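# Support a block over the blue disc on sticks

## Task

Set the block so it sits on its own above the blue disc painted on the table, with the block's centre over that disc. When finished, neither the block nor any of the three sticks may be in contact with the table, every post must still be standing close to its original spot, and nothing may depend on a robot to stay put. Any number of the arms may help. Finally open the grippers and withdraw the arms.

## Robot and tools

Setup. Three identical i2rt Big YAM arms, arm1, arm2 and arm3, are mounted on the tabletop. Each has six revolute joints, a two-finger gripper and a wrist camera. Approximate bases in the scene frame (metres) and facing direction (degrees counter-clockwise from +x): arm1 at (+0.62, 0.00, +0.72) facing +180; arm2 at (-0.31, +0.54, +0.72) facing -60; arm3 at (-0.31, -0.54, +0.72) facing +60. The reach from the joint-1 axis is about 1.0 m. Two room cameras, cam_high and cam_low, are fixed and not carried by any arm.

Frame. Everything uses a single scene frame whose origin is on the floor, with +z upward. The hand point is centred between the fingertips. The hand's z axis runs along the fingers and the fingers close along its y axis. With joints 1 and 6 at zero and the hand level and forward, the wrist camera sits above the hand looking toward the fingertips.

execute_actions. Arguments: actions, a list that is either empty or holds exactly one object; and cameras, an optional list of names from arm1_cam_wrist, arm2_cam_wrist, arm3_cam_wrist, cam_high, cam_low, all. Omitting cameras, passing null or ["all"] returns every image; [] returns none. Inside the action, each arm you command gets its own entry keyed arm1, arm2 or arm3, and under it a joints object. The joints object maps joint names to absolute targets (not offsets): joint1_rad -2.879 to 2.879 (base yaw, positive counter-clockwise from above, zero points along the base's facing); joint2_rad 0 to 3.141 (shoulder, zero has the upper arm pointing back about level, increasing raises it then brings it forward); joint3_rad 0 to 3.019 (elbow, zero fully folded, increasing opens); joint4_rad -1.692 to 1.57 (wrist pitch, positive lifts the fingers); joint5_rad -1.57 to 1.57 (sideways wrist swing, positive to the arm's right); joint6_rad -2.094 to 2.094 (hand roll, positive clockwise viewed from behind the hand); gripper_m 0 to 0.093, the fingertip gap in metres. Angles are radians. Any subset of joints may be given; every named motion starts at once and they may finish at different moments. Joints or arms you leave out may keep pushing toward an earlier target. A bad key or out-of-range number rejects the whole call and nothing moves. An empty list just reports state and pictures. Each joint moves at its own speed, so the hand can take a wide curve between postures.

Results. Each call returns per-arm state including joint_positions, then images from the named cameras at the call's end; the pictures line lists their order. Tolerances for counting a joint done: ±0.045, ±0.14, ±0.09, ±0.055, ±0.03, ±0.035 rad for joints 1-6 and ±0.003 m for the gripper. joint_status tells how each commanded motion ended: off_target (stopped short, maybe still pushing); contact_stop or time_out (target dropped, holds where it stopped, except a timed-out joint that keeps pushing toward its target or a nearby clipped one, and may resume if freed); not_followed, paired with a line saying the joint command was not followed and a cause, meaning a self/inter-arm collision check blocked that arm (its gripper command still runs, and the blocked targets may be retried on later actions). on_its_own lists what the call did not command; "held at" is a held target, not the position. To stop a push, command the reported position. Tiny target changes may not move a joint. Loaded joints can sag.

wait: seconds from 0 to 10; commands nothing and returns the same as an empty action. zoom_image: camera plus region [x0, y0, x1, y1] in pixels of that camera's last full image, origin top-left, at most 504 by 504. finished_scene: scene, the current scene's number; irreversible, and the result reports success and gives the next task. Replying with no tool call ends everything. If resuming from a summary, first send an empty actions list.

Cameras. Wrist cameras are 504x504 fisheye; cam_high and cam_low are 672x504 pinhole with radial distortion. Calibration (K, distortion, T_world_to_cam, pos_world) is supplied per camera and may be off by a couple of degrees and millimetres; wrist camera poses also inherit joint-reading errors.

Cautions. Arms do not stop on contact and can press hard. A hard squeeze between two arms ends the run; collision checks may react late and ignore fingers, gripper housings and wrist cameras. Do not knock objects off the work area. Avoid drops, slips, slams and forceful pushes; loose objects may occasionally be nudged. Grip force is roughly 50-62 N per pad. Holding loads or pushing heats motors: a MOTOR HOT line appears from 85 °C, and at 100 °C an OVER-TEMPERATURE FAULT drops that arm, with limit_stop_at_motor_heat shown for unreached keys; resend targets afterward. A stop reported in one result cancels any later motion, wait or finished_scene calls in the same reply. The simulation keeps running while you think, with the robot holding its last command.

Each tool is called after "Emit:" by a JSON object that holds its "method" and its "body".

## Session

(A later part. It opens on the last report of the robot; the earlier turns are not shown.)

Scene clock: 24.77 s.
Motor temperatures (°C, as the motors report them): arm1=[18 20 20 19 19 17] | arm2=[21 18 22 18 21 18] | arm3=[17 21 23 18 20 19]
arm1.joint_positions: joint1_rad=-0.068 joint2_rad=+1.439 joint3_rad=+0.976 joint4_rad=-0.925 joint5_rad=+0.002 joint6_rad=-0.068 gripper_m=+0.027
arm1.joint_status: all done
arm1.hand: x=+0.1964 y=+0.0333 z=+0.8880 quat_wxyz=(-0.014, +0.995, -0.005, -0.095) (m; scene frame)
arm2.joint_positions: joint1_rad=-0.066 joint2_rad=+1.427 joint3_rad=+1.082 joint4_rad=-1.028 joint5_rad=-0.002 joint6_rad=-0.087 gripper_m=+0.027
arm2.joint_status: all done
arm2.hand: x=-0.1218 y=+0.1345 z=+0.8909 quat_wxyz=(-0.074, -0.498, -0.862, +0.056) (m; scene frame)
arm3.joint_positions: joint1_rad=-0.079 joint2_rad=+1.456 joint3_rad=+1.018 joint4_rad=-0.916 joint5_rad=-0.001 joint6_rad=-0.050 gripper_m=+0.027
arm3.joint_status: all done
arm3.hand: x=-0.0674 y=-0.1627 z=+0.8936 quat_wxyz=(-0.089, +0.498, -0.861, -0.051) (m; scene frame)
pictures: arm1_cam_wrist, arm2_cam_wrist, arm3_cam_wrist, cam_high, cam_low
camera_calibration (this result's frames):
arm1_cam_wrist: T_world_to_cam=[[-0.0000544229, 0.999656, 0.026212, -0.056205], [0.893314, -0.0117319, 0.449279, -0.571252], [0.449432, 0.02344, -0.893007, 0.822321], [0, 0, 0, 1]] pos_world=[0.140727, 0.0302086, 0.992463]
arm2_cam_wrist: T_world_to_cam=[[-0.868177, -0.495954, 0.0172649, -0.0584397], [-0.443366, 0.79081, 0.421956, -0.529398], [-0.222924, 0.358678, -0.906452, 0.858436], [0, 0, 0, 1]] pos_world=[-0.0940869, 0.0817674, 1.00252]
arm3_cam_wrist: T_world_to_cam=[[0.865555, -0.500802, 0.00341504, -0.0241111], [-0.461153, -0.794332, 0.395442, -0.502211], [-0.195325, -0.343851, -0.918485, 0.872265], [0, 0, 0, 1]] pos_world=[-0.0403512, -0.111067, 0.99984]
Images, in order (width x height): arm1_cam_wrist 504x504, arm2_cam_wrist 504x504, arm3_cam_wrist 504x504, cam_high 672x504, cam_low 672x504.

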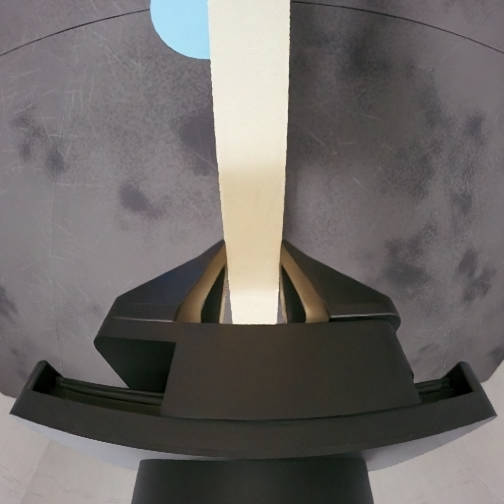

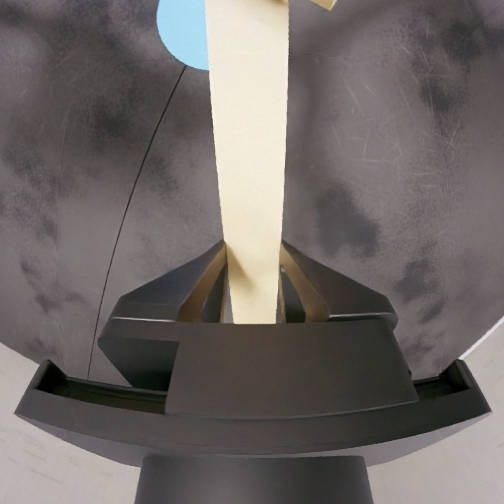

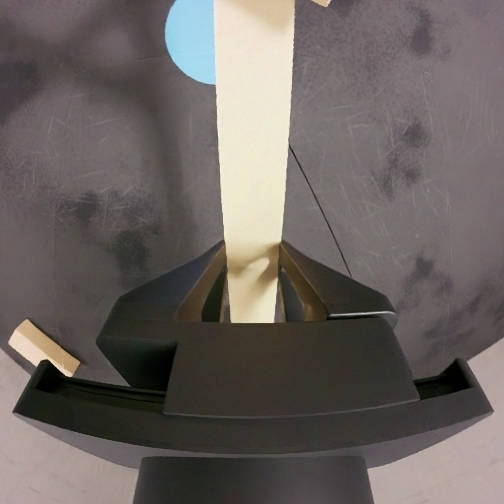

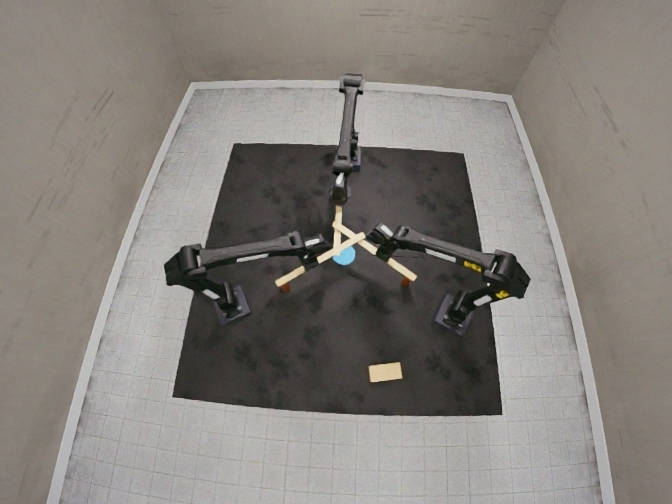

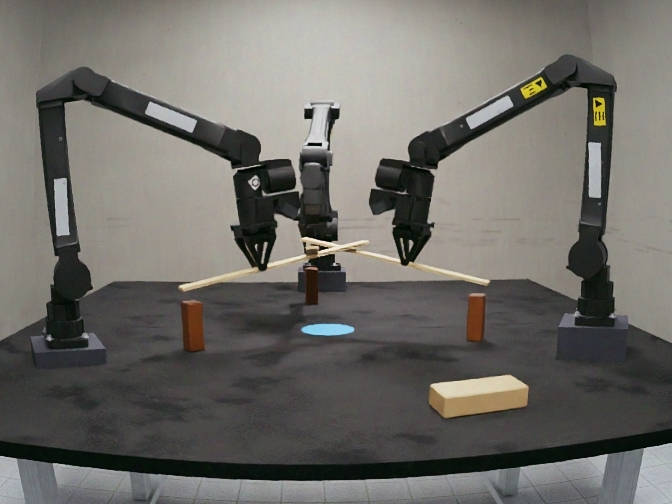

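Emit:
{"method": "execute_actions", "body": {"actions": [{"arm1":{"joints":{"joint1_rad":-0.047,"joint2_rad":1.54,"joint3_rad":1.08,"joint4_rad":-0.945}},"arm2":{"joints":{"joint1_rad":-0.052,"joint2_rad":1.51,"joint3_rad":1.15,"joint4_rad":-1.055}},"arm3":{"joints":{"joint1_rad":-0.095,"joint2_rad":1.555,"joint3_rad":1.105,"joint4_rad":-0.96}}}], "cameras": ["cam_low","cam_high"]}}

Emit:
{"method": "zoom_image", "body": {"camera": "cam_high", "region": [260, 170, 440, 310]}}

Emit:
{"method": "zoom_image", "body": {"camera": "cam_low", "region": [160, 200, 510, 360]}}

Scene clock: 26.17 s.
Motor temperatures (°C, as the motors report them): arm1=[18 20 21 19 19 17] | arm2=[21 18 23 18 21 18] | arm3=[17 21 23 18 20 19]
arm1.joint_positions: joint1_rad=-0.059 joint2_rad=+1.540 joint3_rad=+1.022 joint4_rad=-0.931 joint5_rad=+0.002 joint6_rad=-0.068 gripper_m=+0.027
arm1.joint_status: all done
arm1.hand: x=+0.1819 y=+0.0307 z=+0.8635 quat_wxyz=(-0.011, +0.998, -0.001, -0.064) (m; scene frame)
arm2.joint_positions: joint1_rad=-0.061 joint2_rad=+1.513 joint3_rad=+1.103 joint4_rad=-1.044 joint5_rad=-0.001 joint6_rad=-0.087 gripper_m=+0.027
arm2.joint_status: all done
arm2.hand: x=-0.1183 y=+0.1319 z=+0.8625 quat_wxyz=(-0.041, -0.497, -0.866, +0.033) (m; scene frame)
arm3.joint_positions: joint1_rad=-0.087 joint2_rad=+1.565 joint3_rad=+1.055 joint4_rad=-0.943 joint5_rad=-0.001 joint6_rad=-0.050 gripper_m=+0.027
arm3.joint_status: all done
arm3.hand: x=-0.0622 y=-0.1604 z=+0.8600 quat_wxyz=(-0.045, +0.496, -0.866, -0.028) (m; scene frame)
pictures: cam_high, cam_low
Images, in order (width x height): cam_high 672x504, cam_low 672x504.

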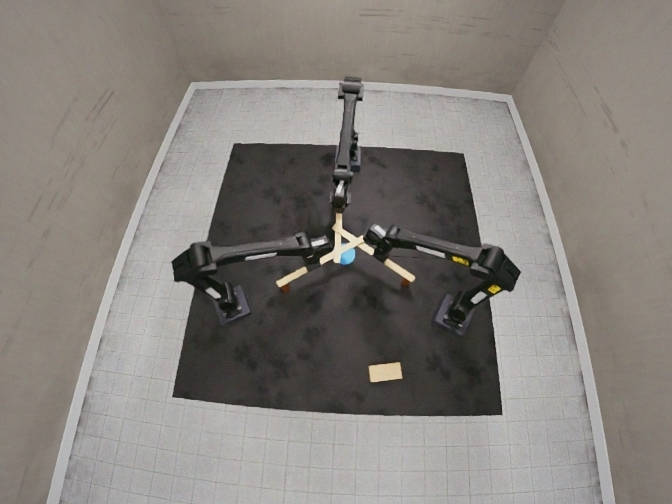

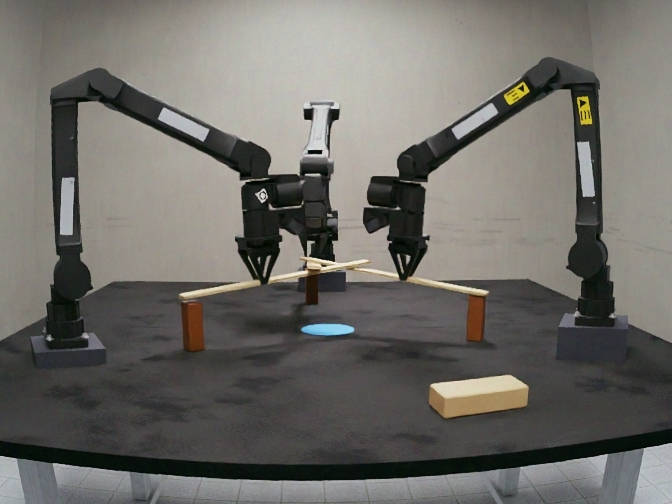

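Region (260, 170, 440, 310) of cam_high's 672x504 image, scaled by 2.800, with more detail than that image has.

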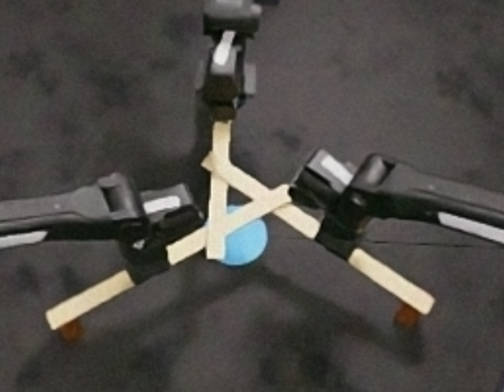

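Region (160, 200, 510, 360) of cam_low's 672x504 image, scaled by 1.440, with more detail than that image has; it fills the top 230 rows of this view, and the rest is white.

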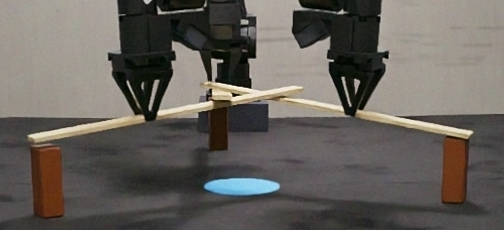

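Emit:
{"method": "execute_actions", "body": {"actions": [{"arm1":{"joints":{"gripper_m":0.045}},"arm2":{"joints":{"gripper_m":0.045}},"arm3":{"joints":{"gripper_m":0.045}}}], "cameras": []}}

Emit:
{"method": "execute_actions", "body": {"actions": [{"arm1":{"joints":{"joint2_rad":1.1}},"arm2":{"joints":{"joint2_rad":1.1}},"arm3":{"joints":{"joint2_rad":1.2}}}]}}

Emit:
{"method": "zoom_image", "body": {"camera": "cam_high", "region": [260, 170, 440, 310]}}

Scene clock: 27.07 s.
Motor temperatures (°C, as the motors report them): arm1=[18 20 21 19 19 17] | arm2=[21 18 23 18 21 18] | arm3=[17 21 24 18 20 19]
arm1.joint_positions: joint1_rad=-0.059 joint2_rad=+1.540 joint3_rad=+1.022 joint4_rad=-0.931 joint5_rad=+0.002 joint6_rad=-0.068 gripper_m=+0.045
arm1.joint_status: all done
arm1.hand: x=+0.1819 y=+0.0307 z=+0.8635 quat_wxyz=(-0.011, +0.998, -0.001, -0.064) (m; scene frame)
arm2.joint_positions: joint1_rad=-0.061 joint2_rad=+1.513 joint3_rad=+1.103 joint4_rad=-1.044 joint5_rad=-0.001 joint6_rad=-0.087 gripper_m=+0.045
arm2.joint_status: all done
arm2.hand: x=-0.1183 y=+0.1319 z=+0.8625 quat_wxyz=(-0.041, -0.497, -0.866, +0.033) (m; scene frame)
arm3.joint_positions: joint1_rad=-0.087 joint2_rad=+1.565 joint3_rad=+1.055 joint4_rad=-0.943 joint5_rad=-0.001 joint6_rad=-0.050 gripper_m=+0.045
arm3.joint_status: all done
arm3.hand: x=-0.0622 y=-0.1604 z=+0.8600 quat_wxyz=(-0.045, +0.496, -0.866, -0.028) (m; scene frame)
pictures: none
No camera images: the call's "cameras" was empty. Leave "cameras" out to get every camera's image.

Scene clock: 28.40 s.
Motor temperatures (°C, as the motors report them): arm1=[18 20 21 19 19 17] | arm2=[21 18 23 18 21 18] | arm3=[17 21 24 18 20 19]
arm1.joint_positions: joint1_rad=-0.059 joint2_rad=+1.087 joint3_rad=+1.030 joint4_rad=-0.931 joint5_rad=+0.002 joint6_rad=-0.068 gripper_m=+0.045
arm1.joint_status: all done
arm1.hand: x=+0.2006 y=+0.0272 z=+1.0554 quat_wxyz=(-0.026, +0.957, +0.000, -0.290) (m; scene frame)
arm2.joint_positions: joint1_rad=-0.061 joint2_rad=+1.095 joint3_rad=+1.112 joint4_rad=-1.045 joint5_rad=-0.001 joint6_rad=-0.087 gripper_m=+0.045
arm2.joint_status: all done
arm2.hand: x=-0.1284 y=+0.1568 z=+1.0410 quat_wxyz=(-0.213, -0.480, -0.837, +0.153) (m; scene frame)
arm3.joint_positions: joint1_rad=-0.087 joint2_rad=+1.195 joint3_rad=+1.064 joint4_rad=-0.946 joint5_rad=-0.001 joint6_rad=-0.050 gripper_m=+0.045
arm3.joint_status: all done
arm3.hand: x=-0.0647 y=-0.1668 z=+1.0223 quat_wxyz=(-0.211, +0.482, -0.843, -0.112) (m; scene frame)
pictures: arm1_cam_wrist, arm2_cam_wrist, arm3_cam_wrist, cam_high, cam_low
camera_calibration (this result's frames):
arm1_cam_wrist: T_world_to_cam=[[0.00280067, 0.998431, 0.0559315, -0.0863987], [0.997675, -0.00659853, 0.0678334, -0.268788], [0.068096, 0.0556114, -0.996128, 1.15455], [0, 0, 0, 1]] pos_world=[0.189785, 0.0202834, 1.17314]
arm2_cam_wrist: T_world_to_cam=[[-0.868611, -0.493332, 0.0462393, -0.0863091], [-0.488151, 0.868011, 0.0909173, -0.286476], [-0.0849887, 0.0564, -0.994784, 1.14203], [0, 0, 0, 1]] pos_world=[-0.117753, 0.141674, 1.16611]
arm3_cam_wrist: T_world_to_cam=[[0.858943, -0.511819, 0.0160604, -0.0441778], [-0.509357, -0.850745, 0.129572, -0.295842], [-0.0526538, -0.119475, -0.99144, 1.11093], [0, 0, 0, 1]] pos_world=[-0.0542484, -0.141569, 1.14046]
Images, in order (width x height): arm1_cam_wrist 504x504, arm2_cam_wrist 504x504, arm3_cam_wrist 504x504, cam_high 672x504, cam_low 672x504.

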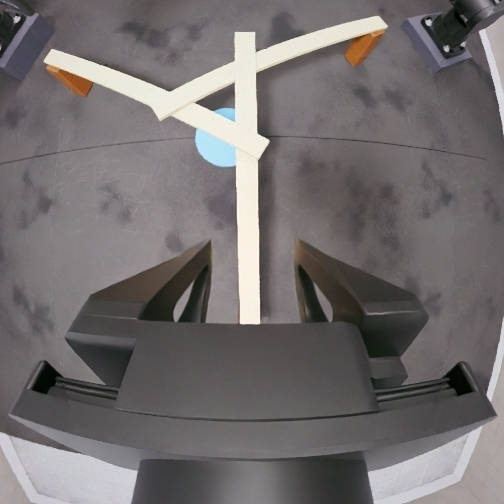

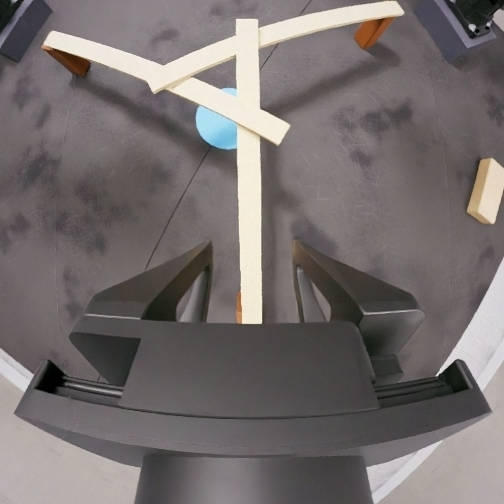

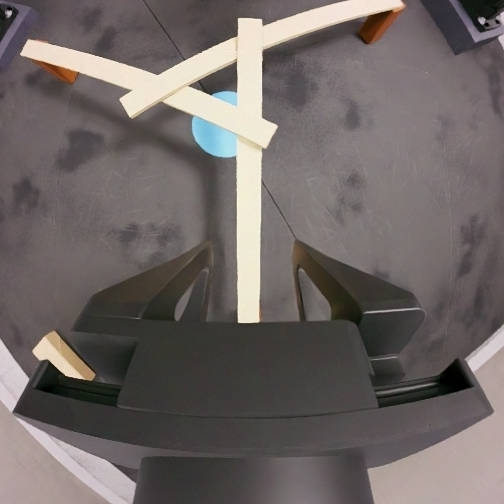

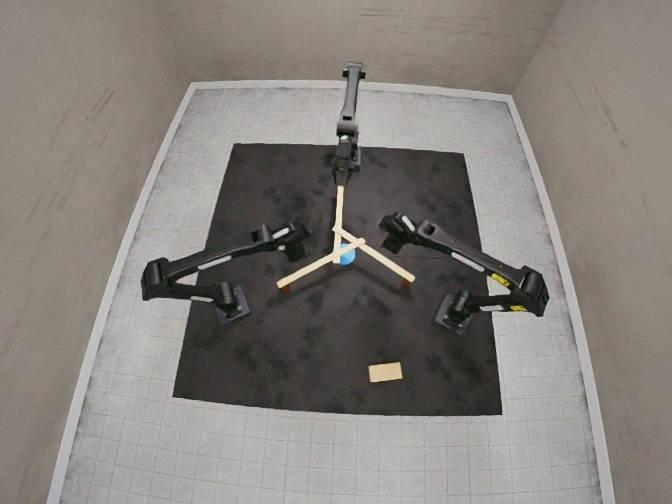

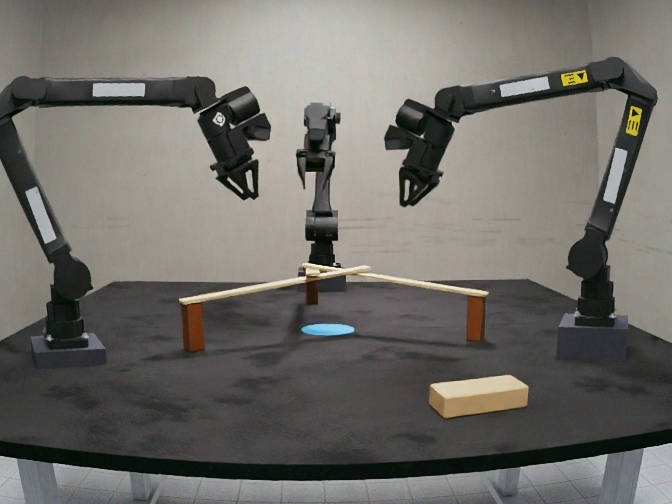

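Region (260, 170, 440, 310) of cam_high's 672x504 image, scaled by 2.800, with more detail than that image has.

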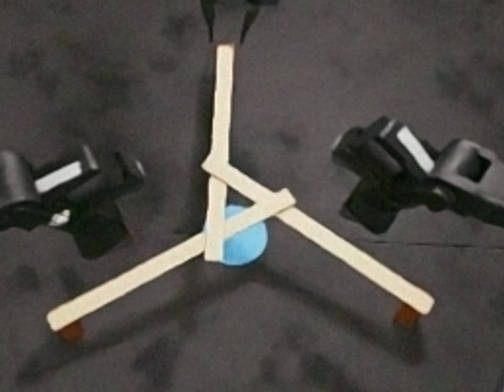

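Emit:
{"method": "execute_actions", "body": {"actions": [{"arm1":{"joints":{"joint2_rad":0.6}},"arm2":{"joints":{"joint2_rad":0.6,"joint1_rad":0.6}},"arm3":{"joints":{"joint1_rad":1.145,"joint6_rad":0.51,"gripper_m":0.093}}}], "cameras": []}}

Emit:
{"method": "execute_actions", "body": {"actions": [{"arm3":{"joints":{"joint2_rad":1.58,"joint3_rad":1.005,"joint4_rad":-0.985}}}], "cameras": ["arm3_cam_wrist","cam_low"]}}

Scene clock: 30.57 s.
Motor temperatures (°C, as the motors report them): arm1=[18 20 22 19 19 17] | arm2=[21 18 24 18 21 18] | arm3=[17 21 25 18 20 19]
arm1.joint_positions: joint1_rad=-0.059 joint2_rad=+0.590 joint3_rad=+1.032 joint4_rad=-0.931 joint5_rad=+0.002 joint6_rad=-0.068 gripper_m=+0.045
arm1.joint_status: all done
arm1.hand: x=+0.3168 y=+0.0171 z=+1.2300 quat_wxyz=(-0.042, +0.855, +0.002, -0.517) (m; scene frame)
arm2.joint_positions: joint1_rad=+0.596 joint2_rad=+0.599 joint3_rad=+1.112 joint4_rad=-1.046 joint5_rad=-0.001 joint6_rad=-0.088 gripper_m=+0.045
arm2.joint_status: all done
arm2.hand: x=-0.0443 y=+0.4000 z=+1.2103 quat_wxyz=(-0.471, -0.167, -0.856, +0.135) (m; scene frame)
arm3.joint_positions: joint1_rad=+1.146 joint2_rad=+1.197 joint3_rad=+1.064 joint4_rad=-0.946 joint5_rad=-0.001 joint6_rad=+0.497 gripper_m=+0.093
arm3.joint_status: all done
arm3.hand: x=-0.5745 y=-0.1848 z=+1.0286 quat_wxyz=(-0.044, +0.736, -0.631, -0.241) (m; scene frame)
pictures: none
No camera images: the call's "cameras" was empty. Leave "cameras" out to get every camera's image.

Scene clock: 31.77 s.
Motor temperatures (°C, as the motors report them): arm1=[18 20 22 19 19 17] | arm2=[21 18 24 18 21 18] | arm3=[17 21 25 18 20 19]
arm1.joint_positions: joint1_rad=-0.059 joint2_rad=+0.590 joint3_rad=+1.032 joint4_rad=-0.931 joint5_rad=+0.002 joint6_rad=-0.068 gripper_m=+0.045
arm1.joint_status: not commanded
arm1.hand: x=+0.3168 y=+0.0171 z=+1.2300 quat_wxyz=(-0.042, +0.855, +0.002, -0.517) (m; scene frame)
arm2.joint_positions: joint1_rad=+0.596 joint2_rad=+0.599 joint3_rad=+1.112 joint4_rad=-1.046 joint5_rad=-0.001 joint6_rad=-0.088 gripper_m=+0.045
arm2.joint_status: not commanded
arm2.hand: x=-0.0443 y=+0.4000 z=+1.2103 quat_wxyz=(-0.471, -0.167, -0.856, +0.135) (m; scene frame)
arm3.joint_positions: joint1_rad=+1.146 joint2_rad=+1.601 joint3_rad=+0.991 joint4_rad=-0.972 joint5_rad=-0.001 joint6_rad=+0.498 gripper_m=+0.093
arm3.joint_status: all done
arm3.hand: x=-0.5591 y=-0.2096 z=+0.8306 quat_wxyz=(+0.008, +0.760, -0.650, +0.001) (m; scene frame)
pictures: arm3_cam_wrist, cam_low
camera_calibration (this result's frames):
arm3_cam_wrist: T_world_to_cam=[[0.988107, 0.153619, -0.00681206, 0.592377], [0.128587, -0.801179, 0.584446, -0.569966], [0.0843242, -0.578371, -0.811404, 0.72055], [0, 0, 0, 1]] pos_world=[-0.572801, -0.1309, 0.921807]
Images, in order (width x height): arm3_cam_wrist 504x504, cam_low 672x504.

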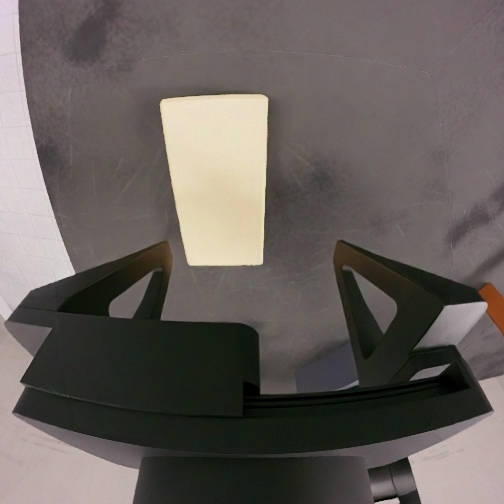

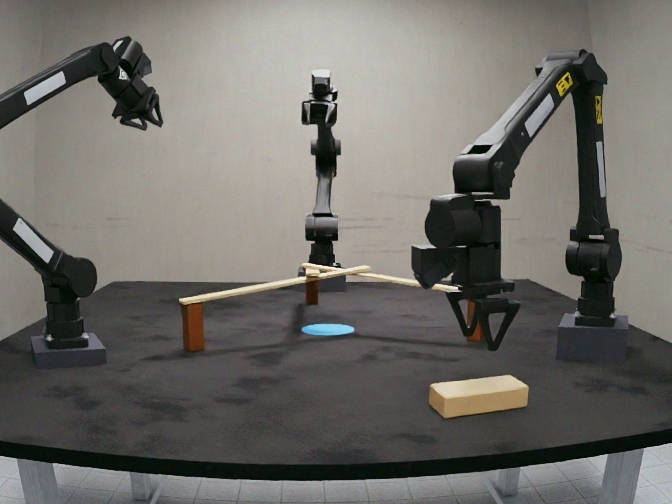

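Emit:
{"method": "execute_actions", "body": {"actions": [{"arm3":{"joints":{"joint1_rad":1.176,"joint6_rad":0.535,"joint2_rad":1.64,"joint3_rad":1.07,"joint4_rad":-0.9}}}], "cameras": ["arm3_cam_wrist"]}}

Emit:
{"method": "execute_actions", "body": {"actions": [{"arm3":{"joints":{"joint2_rad":1.775,"joint4_rad":-0.78}}}], "cameras": ["arm3_cam_wrist"]}}

Scene clock: 33.13 s.
Motor temperatures (°C, as the motors report them): arm1=[18 19 23 19 19 17] | arm2=[21 18 24 18 21 18] | arm3=[17 21 25 18 20 19]
arm1.joint_positions: joint1_rad=-0.059 joint2_rad=+0.590 joint3_rad=+1.032 joint4_rad=-0.931 joint5_rad=+0.002 joint6_rad=-0.068 gripper_m=+0.045
arm1.joint_status: not commanded
arm1.hand: x=+0.3168 y=+0.0171 z=+1.2300 quat_wxyz=(-0.042, +0.855, +0.002, -0.517) (m; scene frame)
arm2.joint_positions: joint1_rad=+0.596 joint2_rad=+0.599 joint3_rad=+1.112 joint4_rad=-1.046 joint5_rad=-0.001 joint6_rad=-0.088 gripper_m=+0.045
arm2.joint_status: not commanded
arm2.hand: x=-0.0443 y=+0.4000 z=+1.2103 quat_wxyz=(-0.471, -0.167, -0.856, +0.135) (m; scene frame)
arm3.joint_positions: joint1_rad=+1.170 joint2_rad=+1.634 joint3_rad=+1.023 joint4_rad=-0.917 joint5_rad=-0.001 joint6_rad=+0.523 gripper_m=+0.093
arm3.joint_status: all done
arm3.hand: x=-0.5830 y=-0.1962 z=+0.8277 quat_wxyz=(+0.003, +0.759, -0.650, -0.025) (m; scene frame)
pictures: arm3_cam_wrist
camera_calibration (this result's frames):
arm3_cam_wrist: T_world_to_cam=[[0.987556, 0.153713, -0.0332547, 0.635506], [0.146776, -0.824887, 0.54591, -0.51667], [0.0564819, -0.543998, -0.837183, 0.73983], [0, 0, 0, 1]] pos_world=[-0.59355, -0.121414, 0.922563]
Images, in order (width x height): arm3_cam_wrist 504x504.

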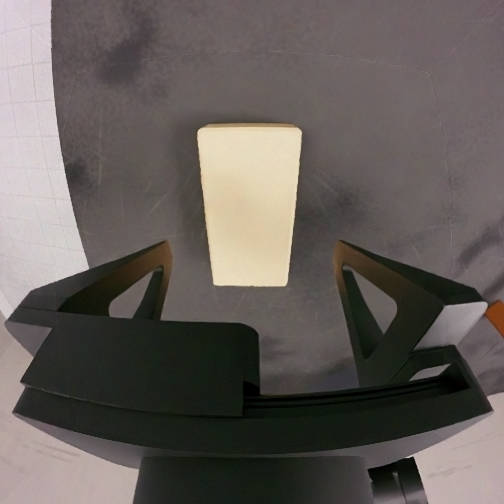

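Scene clock: 34.07 s.
Motor temperatures (°C, as the motors report them): arm1=[18 19 23 19 19 17] | arm2=[21 18 24 18 21 18] | arm3=[17 21 25 18 20 19]
arm1.joint_positions: joint1_rad=-0.059 joint2_rad=+0.590 joint3_rad=+1.032 joint4_rad=-0.931 joint5_rad=+0.002 joint6_rad=-0.068 gripper_m=+0.045
arm1.joint_status: not commanded
arm1.hand: x=+0.3168 y=+0.0171 z=+1.2300 quat_wxyz=(-0.042, +0.855, +0.002, -0.517) (m; scene frame)
arm2.joint_positions: joint1_rad=+0.596 joint2_rad=+0.599 joint3_rad=+1.112 joint4_rad=-1.046 joint5_rad=-0.001 joint6_rad=-0.088 gripper_m=+0.045
arm2.joint_status: not commanded
arm2.hand: x=-0.0443 y=+0.4000 z=+1.2103 quat_wxyz=(-0.471, -0.167, -0.856, +0.135) (m; scene frame)
arm3.joint_positions: joint1_rad=+1.170 joint2_rad=+1.791 joint3_rad=+1.031 joint4_rad=-0.798 joint5_rad=-0.001 joint6_rad=+0.523 gripper_m=+0.093
arm3.joint_status: all done
arm3.hand: x=-0.5926 y=-0.1857 z=+0.7648 quat_wxyz=(+0.006, +0.760, -0.650, -0.010) (m; scene frame)
pictures: arm3_cam_wrist
camera_calibration (this result's frames):
arm3_cam_wrist: T_world_to_cam=[[0.988032, 0.153147, -0.0183937, 0.630099], [0.136422, -0.81197, 0.567533, -0.492449], [0.0719809, -0.56325, -0.823145, 0.688259], [0, 0, 0, 1]] pos_world=[-0.604918, -0.108689, 0.857608]
Images, in order (width x height): arm3_cam_wrist 504x504.

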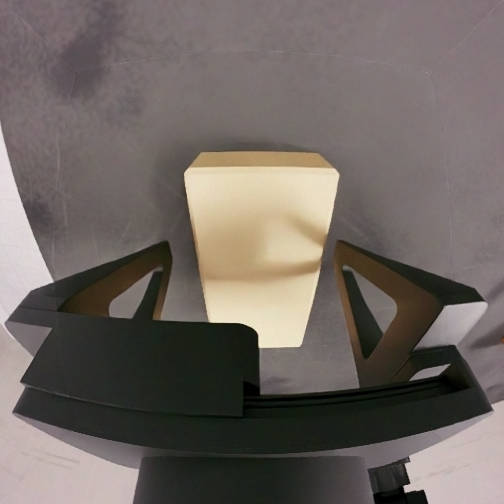

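Emit:
{"method": "execute_actions", "body": {"actions": [{"arm3":{"joints":{"gripper_m":0.04}}}], "cameras": []}}

Emit:
{"method": "execute_actions", "body": {"actions": [{"arm3":{"joints":{"joint2_rad":1.6,"joint3_rad":1.5,"joint4_rad":-1.4}}}], "cameras": []}}

Emit:
{"method": "execute_actions", "body": {"actions": [{"arm3":{"joints":{"joint1_rad":-0.02,"joint6_rad":0,"joint3_rad":1.95,"joint2_rad":1.9,"joint4_rad":-1.46}}}], "cameras": []}}

Emit:
{"method": "execute_actions", "body": {"actions": [{"arm3":{"joints":{"joint2_rad":2.0}}}]}}

Scene clock: 35.27 s.
Motor temperatures (°C, as the motors report them): arm1=[18 19 23 19 19 17] | arm2=[21 18 24 18 21 18] | arm3=[17 21 25 18 20 19]
arm1.joint_positions: joint1_rad=-0.059 joint2_rad=+0.590 joint3_rad=+1.032 joint4_rad=-0.931 joint5_rad=+0.002 joint6_rad=-0.068 gripper_m=+0.045
arm1.joint_status: not commanded
arm1.hand: x=+0.3168 y=+0.0171 z=+1.2300 quat_wxyz=(-0.042, +0.855, +0.002, -0.517) (m; scene frame)
arm2.joint_positions: joint1_rad=+0.596 joint2_rad=+0.599 joint3_rad=+1.112 joint4_rad=-1.046 joint5_rad=-0.001 joint6_rad=-0.088 gripper_m=+0.045
arm2.joint_status: not commanded
arm2.hand: x=-0.0443 y=+0.4000 z=+1.2103 quat_wxyz=(-0.471, -0.167, -0.856, +0.135) (m; scene frame)
arm3.joint_positions: joint1_rad=+1.170 joint2_rad=+1.791 joint3_rad=+1.031 joint4_rad=-0.797 joint5_rad=+0.000 joint6_rad=+0.524 gripper_m=+0.068
arm3.joint_status: gripper_m off_target (ended at +0.068, target +0.040)
arm3.hand: x=-0.5926 y=-0.1854 z=+0.7648 quat_wxyz=(+0.005, +0.759, -0.651, -0.010) (m; scene frame)
pictures: none
No camera images: the call's "cameras" was empty. Leave "cameras" out to get every camera's image.

Scene clock: 36.60 s.
Motor temperatures (°C, as the motors report them): arm1=[18 19 23 19 19 17] | arm2=[21 18 25 18 21 18] | arm3=[17 22 25 18 20 19]
arm1.joint_positions: joint1_rad=-0.059 joint2_rad=+0.590 joint3_rad=+1.032 joint4_rad=-0.931 joint5_rad=+0.002 joint6_rad=-0.068 gripper_m=+0.045
arm1.joint_status: not commanded
arm1.hand: x=+0.3168 y=+0.0171 z=+1.2300 quat_wxyz=(-0.042, +0.855, +0.002, -0.517) (m; scene frame)
arm2.joint_positions: joint1_rad=+0.596 joint2_rad=+0.599 joint3_rad=+1.112 joint4_rad=-1.046 joint5_rad=-0.001 joint6_rad=-0.088 gripper_m=+0.045
arm2.joint_status: not commanded
arm2.hand: x=-0.0443 y=+0.4000 z=+1.2103 quat_wxyz=(-0.471, -0.167, -0.856, +0.135) (m; scene frame)
arm3.joint_positions: joint1_rad=+1.170 joint2_rad=+1.607 joint3_rad=+1.462 joint4_rad=-1.384 joint5_rad=+0.000 joint6_rad=+0.524 gripper_m=+0.068
arm3.joint_status: all done
arm3.hand: x=-0.6149 y=-0.1525 z=+0.9943 quat_wxyz=(+0.002, +0.759, -0.651, -0.024) (m; scene frame)
pictures: none
No camera images: the call's "cameras" was empty. Leave "cameras" out to get every camera's image.

Scene clock: 38.47 s.
Motor temperatures (°C, as the motors report them): arm1=[18 19 24 19 19 17] | arm2=[21 18 25 18 21 18] | arm3=[17 22 26 18 20 19]
arm1.joint_positions: joint1_rad=-0.059 joint2_rad=+0.590 joint3_rad=+1.032 joint4_rad=-0.931 joint5_rad=+0.002 joint6_rad=-0.068 gripper_m=+0.045
arm1.joint_status: not commanded
arm1.hand: x=+0.3168 y=+0.0171 z=+1.2300 quat_wxyz=(-0.042, +0.855, +0.002, -0.517) (m; scene frame)
arm2.joint_positions: joint1_rad=+0.596 joint2_rad=+0.599 joint3_rad=+1.112 joint4_rad=-1.046 joint5_rad=-0.001 joint6_rad=-0.088 gripper_m=+0.045
arm2.joint_status: not commanded
arm2.hand: x=-0.0443 y=+0.4000 z=+1.2103 quat_wxyz=(-0.471, -0.167, -0.856, +0.135) (m; scene frame)
arm3.joint_positions: joint1_rad=-0.018 joint2_rad=+1.954 joint3_rad=+1.898 joint4_rad=-1.450 joint5_rad=+0.002 joint6_rad=+0.013 gripper_m=+0.068
arm3.joint_status: all done
arm3.hand: x=-0.0016 y=+0.0077 z=+0.9692 quat_wxyz=(-0.021, +0.500, -0.866, -0.017) (m; scene frame)
pictures: none
No camera images: the call's "cameras" was empty. Leave "cameras" out to get every camera's image.

Scene clock: 39.53 s.
Motor temperatures (°C, as the motors report them): arm1=[18 19 24 19 19 17] | arm2=[21 18 25 18 21 18] | arm3=[17 22 26 18 20 19]
arm1.joint_positions: joint1_rad=-0.059 joint2_rad=+0.590 joint3_rad=+1.032 joint4_rad=-0.931 joint5_rad=+0.002 joint6_rad=-0.068 gripper_m=+0.045
arm1.joint_status: not commanded
arm1.hand: x=+0.3168 y=+0.0171 z=+1.2300 quat_wxyz=(-0.042, +0.855, +0.002, -0.517) (m; scene frame)
arm2.joint_positions: joint1_rad=+0.596 joint2_rad=+0.599 joint3_rad=+1.112 joint4_rad=-1.046 joint5_rad=-0.001 joint6_rad=-0.088 gripper_m=+0.045
arm2.joint_status: not commanded
arm2.hand: x=-0.0443 y=+0.4000 z=+1.2103 quat_wxyz=(-0.471, -0.167, -0.856, +0.135) (m; scene frame)
arm3.joint_positions: joint1_rad=-0.018 joint2_rad=+2.026 joint3_rad=+1.898 joint4_rad=-1.450 joint5_rad=+0.002 joint6_rad=+0.012 gripper_m=+0.068
arm3.joint_status: all done
arm3.hand: x=-0.0009 y=+0.0098 z=+0.9259 quat_wxyz=(+0.009, +0.500, -0.866, +0.001) (m; scene frame)
pictures: arm1_cam_wrist, arm2_cam_wrist, arm3_cam_wrist, cam_high, cam_low
camera_calibration (this result's frames):
arm1_cam_wrist: T_world_to_cam=[[0.0323354, 0.996048, 0.0827193, -0.128613], [0.90868, 0.00517009, -0.417462, 0.228317], [-0.41624, 0.0886641, -0.904922, 1.36178], [0, 0, 0, 1]] pos_world=[0.363517, 0.00618327, 1.33825]
arm2_cam_wrist: T_world_to_cam=[[-0.410354, -0.9093, 0.0691587, 0.257863], [-0.849852, 0.353818, -0.390594, 0.300426], [0.330697, -0.219056, -0.917962, 1.33955], [0, 0, 0, 1]] pos_world=[-0.0818543, 0.421617, 1.32917]
arm3_cam_wrist: T_world_to_cam=[[0.865794, -0.500381, -0.00435934, 0.0117638], [-0.402373, -0.70134, 0.588403, -0.526758], [-0.297483, -0.507682, -0.808556, 0.874027], [0, 0, 0, 1]] pos_world=[0.0378701, 0.0801777, 1.0167]
Images, in order (width x height): arm1_cam_wrist 504x504, arm2_cam_wrist 504x504, arm3_cam_wrist 504x504, cam_high 672x504, cam_low 672x504.

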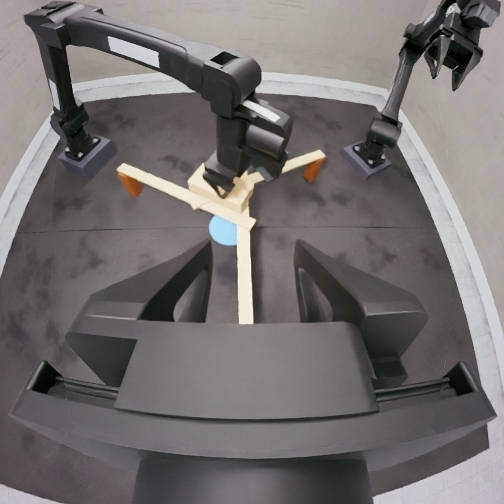

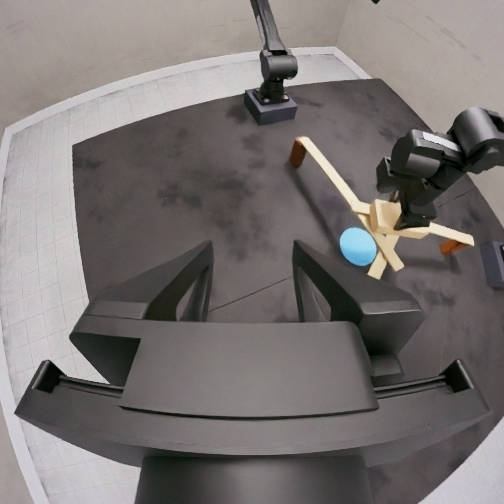

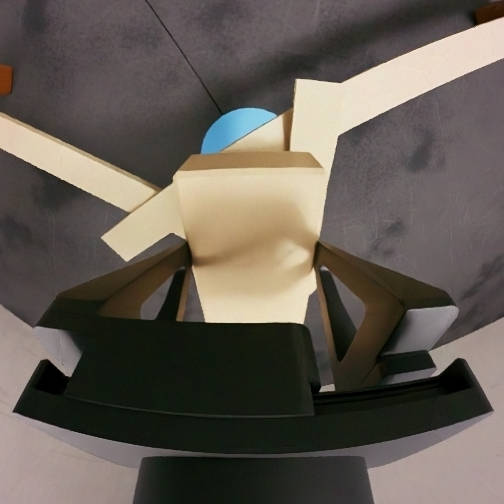

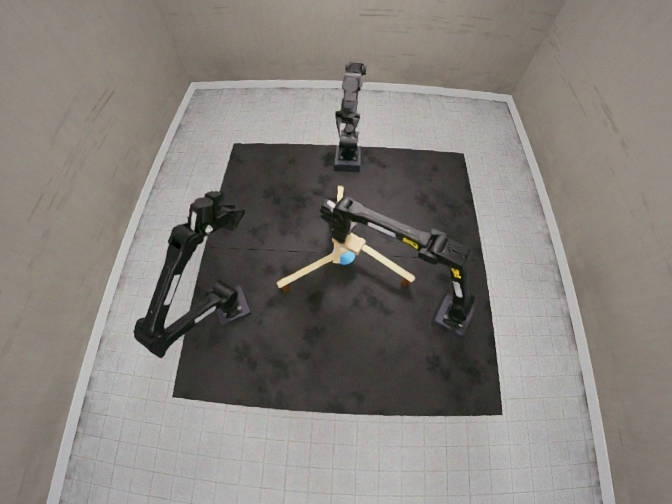

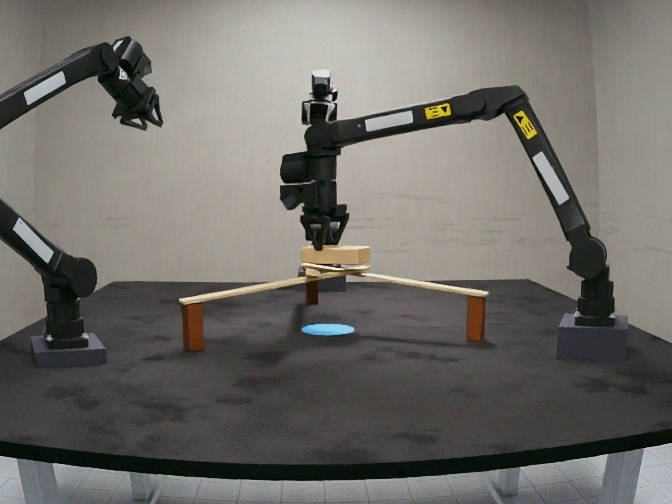

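Emit:
{"method": "execute_actions", "body": {"actions": [{"arm3":{"joints":{"joint2_rad":2.035,"joint4_rad":-1.41}}}], "cameras": ["cam_low"]}}

Emit:
{"method": "zoom_image", "body": {"camera": "cam_low", "region": [260, 210, 410, 310]}}

Scene clock: 40.60 s.
Motor temperatures (°C, as the motors report them): arm1=[18 19 24 19 19 17] | arm2=[21 18 25 18 21 18] | arm3=[17 23 26 18 20 19]
arm1.joint_positions: joint1_rad=-0.059 joint2_rad=+0.590 joint3_rad=+1.032 joint4_rad=-0.931 joint5_rad=+0.002 joint6_rad=-0.068 gripper_m=+0.045
arm1.joint_status: not commanded
arm1.hand: x=+0.3168 y=+0.0171 z=+1.2300 quat_wxyz=(-0.042, +0.855, +0.002, -0.517) (m; scene frame)
arm2.joint_positions: joint1_rad=+0.596 joint2_rad=+0.599 joint3_rad=+1.112 joint4_rad=-1.046 joint5_rad=-0.001 joint6_rad=-0.088 gripper_m=+0.045
arm2.joint_status: not commanded
arm2.hand: x=-0.0443 y=+0.4000 z=+1.2103 quat_wxyz=(-0.471, -0.167, -0.856, +0.135) (m; scene frame)
arm3.joint_positions: joint1_rad=-0.018 joint2_rad=+2.045 joint3_rad=+1.898 joint4_rad=-1.425 joint5_rad=+0.002 joint6_rad=+0.012 gripper_m=+0.068
arm3.joint_status: all done
arm3.hand: x=+0.0020 y=+0.0152 z=+0.9140 quat_wxyz=(+0.007, +0.500, -0.866, +0.000) (m; scene frame)
pictures: cam_low
Images, in order (width x height): cam_low 672x504.

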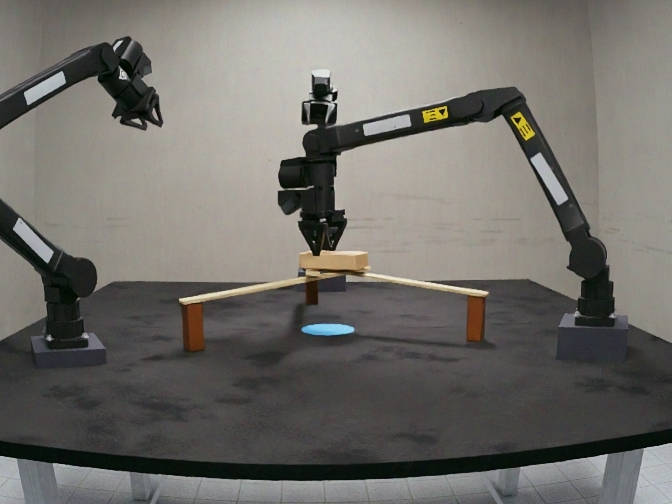

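Region (260, 210, 410, 310) of cam_low's 672x504 image, scaled by 3.360, with more detail than that image has.

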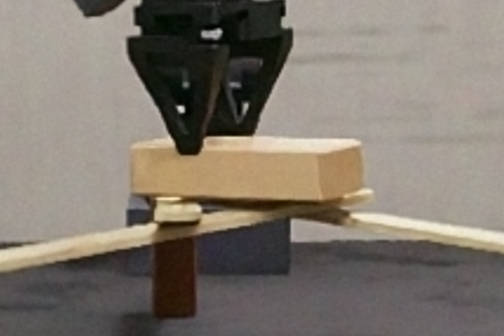

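Essentially touching.

Emit:
{"method": "execute_actions", "body": {"actions": [{"arm3":{"joints":{"gripper_m":0.09}}}], "cameras": []}}

Emit:
{"method": "execute_actions", "body": {"actions": [{"arm3":{"joints":{"joint2_rad":1.4}}}], "cameras": ["cam_low","cam_high","arm3_cam_wrist"]}}

Scene clock: 41.47 s.
Motor temperatures (°C, as the motors report them): arm1=[18 19 24 19 19 17] | arm2=[21 18 25 18 21 18] | arm3=[17 23 27 18 20 19]
arm1.joint_positions: joint1_rad=-0.059 joint2_rad=+0.590 joint3_rad=+1.032 joint4_rad=-0.931 joint5_rad=+0.002 joint6_rad=-0.068 gripper_m=+0.045
arm1.joint_status: not commanded
arm1.hand: x=+0.3168 y=+0.0171 z=+1.2300 quat_wxyz=(-0.042, +0.855, +0.002, -0.517) (m; scene frame)
arm2.joint_positions: joint1_rad=+0.596 joint2_rad=+0.599 joint3_rad=+1.112 joint4_rad=-1.046 joint5_rad=-0.001 joint6_rad=-0.088 gripper_m=+0.045
arm2.joint_status: not commanded
arm2.hand: x=-0.0443 y=+0.4000 z=+1.2103 quat_wxyz=(-0.471, -0.167, -0.856, +0.135) (m; scene frame)
arm3.joint_positions: joint1_rad=-0.018 joint2_rad=+2.045 joint3_rad=+1.898 joint4_rad=-1.425 joint5_rad=+0.002 joint6_rad=+0.012 gripper_m=+0.090
arm3.joint_status: all done
arm3.hand: x=+0.0020 y=+0.0152 z=+0.9140 quat_wxyz=(+0.007, +0.500, -0.866, +0.000) (m; scene frame)
pictures: none
No camera images: the call's "cameras" was empty. Leave "cameras" out to get every camera's image.

Scene clock: 43.30 s.
Motor temperatures (°C, as the motors report them): arm1=[18 19 24 19 19 17] | arm2=[21 18 25 18 21 18] | arm3=[17 23 27 18 20 19]
arm1.joint_positions: joint1_rad=-0.059 joint2_rad=+0.590 joint3_rad=+1.032 joint4_rad=-0.931 joint5_rad=+0.002 joint6_rad=-0.068 gripper_m=+0.045
arm1.joint_status: not commanded
arm1.hand: x=+0.3168 y=+0.0171 z=+1.2300 quat_wxyz=(-0.042, +0.855, +0.002, -0.517) (m; scene frame)
arm2.joint_positions: joint1_rad=+0.596 joint2_rad=+0.599 joint3_rad=+1.112 joint4_rad=-1.046 joint5_rad=-0.001 joint6_rad=-0.088 gripper_m=+0.045
arm2.joint_status: not commanded
arm2.hand: x=-0.0443 y=+0.4000 z=+1.2103 quat_wxyz=(-0.471, -0.167, -0.856, +0.135) (m; scene frame)
arm3.joint_positions: joint1_rad=-0.018 joint2_rad=+1.419 joint3_rad=+1.937 joint4_rad=-1.423 joint5_rad=+0.002 joint6_rad=+0.012 gripper_m=+0.090
arm3.joint_status: all done
arm3.hand: x=-0.0502 y=-0.0854 z=+1.2916 quat_wxyz=(-0.275, +0.472, -0.821, -0.167) (m; scene frame)
pictures: arm3_cam_wrist, cam_high, cam_low
camera_calibration (this result's frames):
arm3_cam_wrist: T_world_to_cam=[[0.865445, -0.500822, -0.0135395, 0.0202178], [-0.500908, -0.864432, -0.0429883, -0.0319328], [0.00982549, 0.043986, -0.998984, 1.41521], [0, 0, 0, 1]] pos_world=[-0.0473979, -0.0797275, 1.41267]
Images, in order (width x height): arm3_cam_wrist 504x504, cam_high 672x504, cam_low 672x504.

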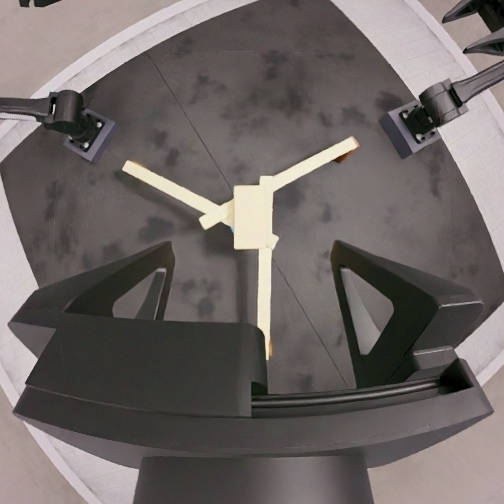

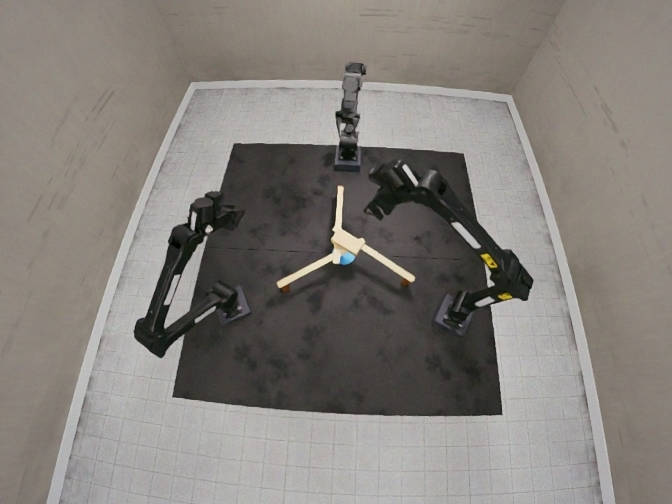

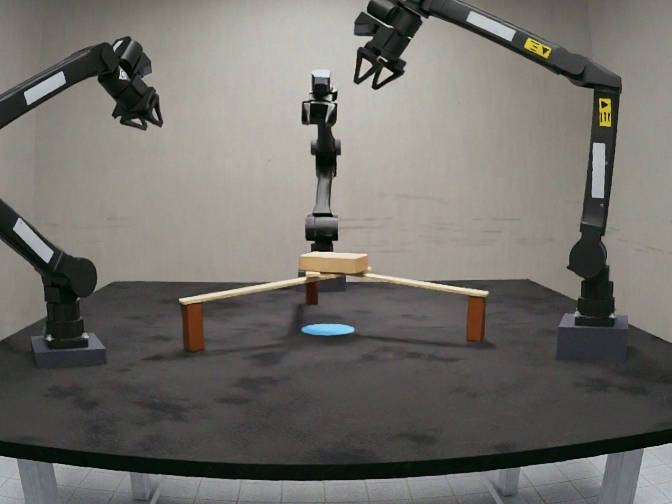

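Emit:
{"method": "finished_scene", "body": {"scene": 1}}

The scene is finished: the task was done.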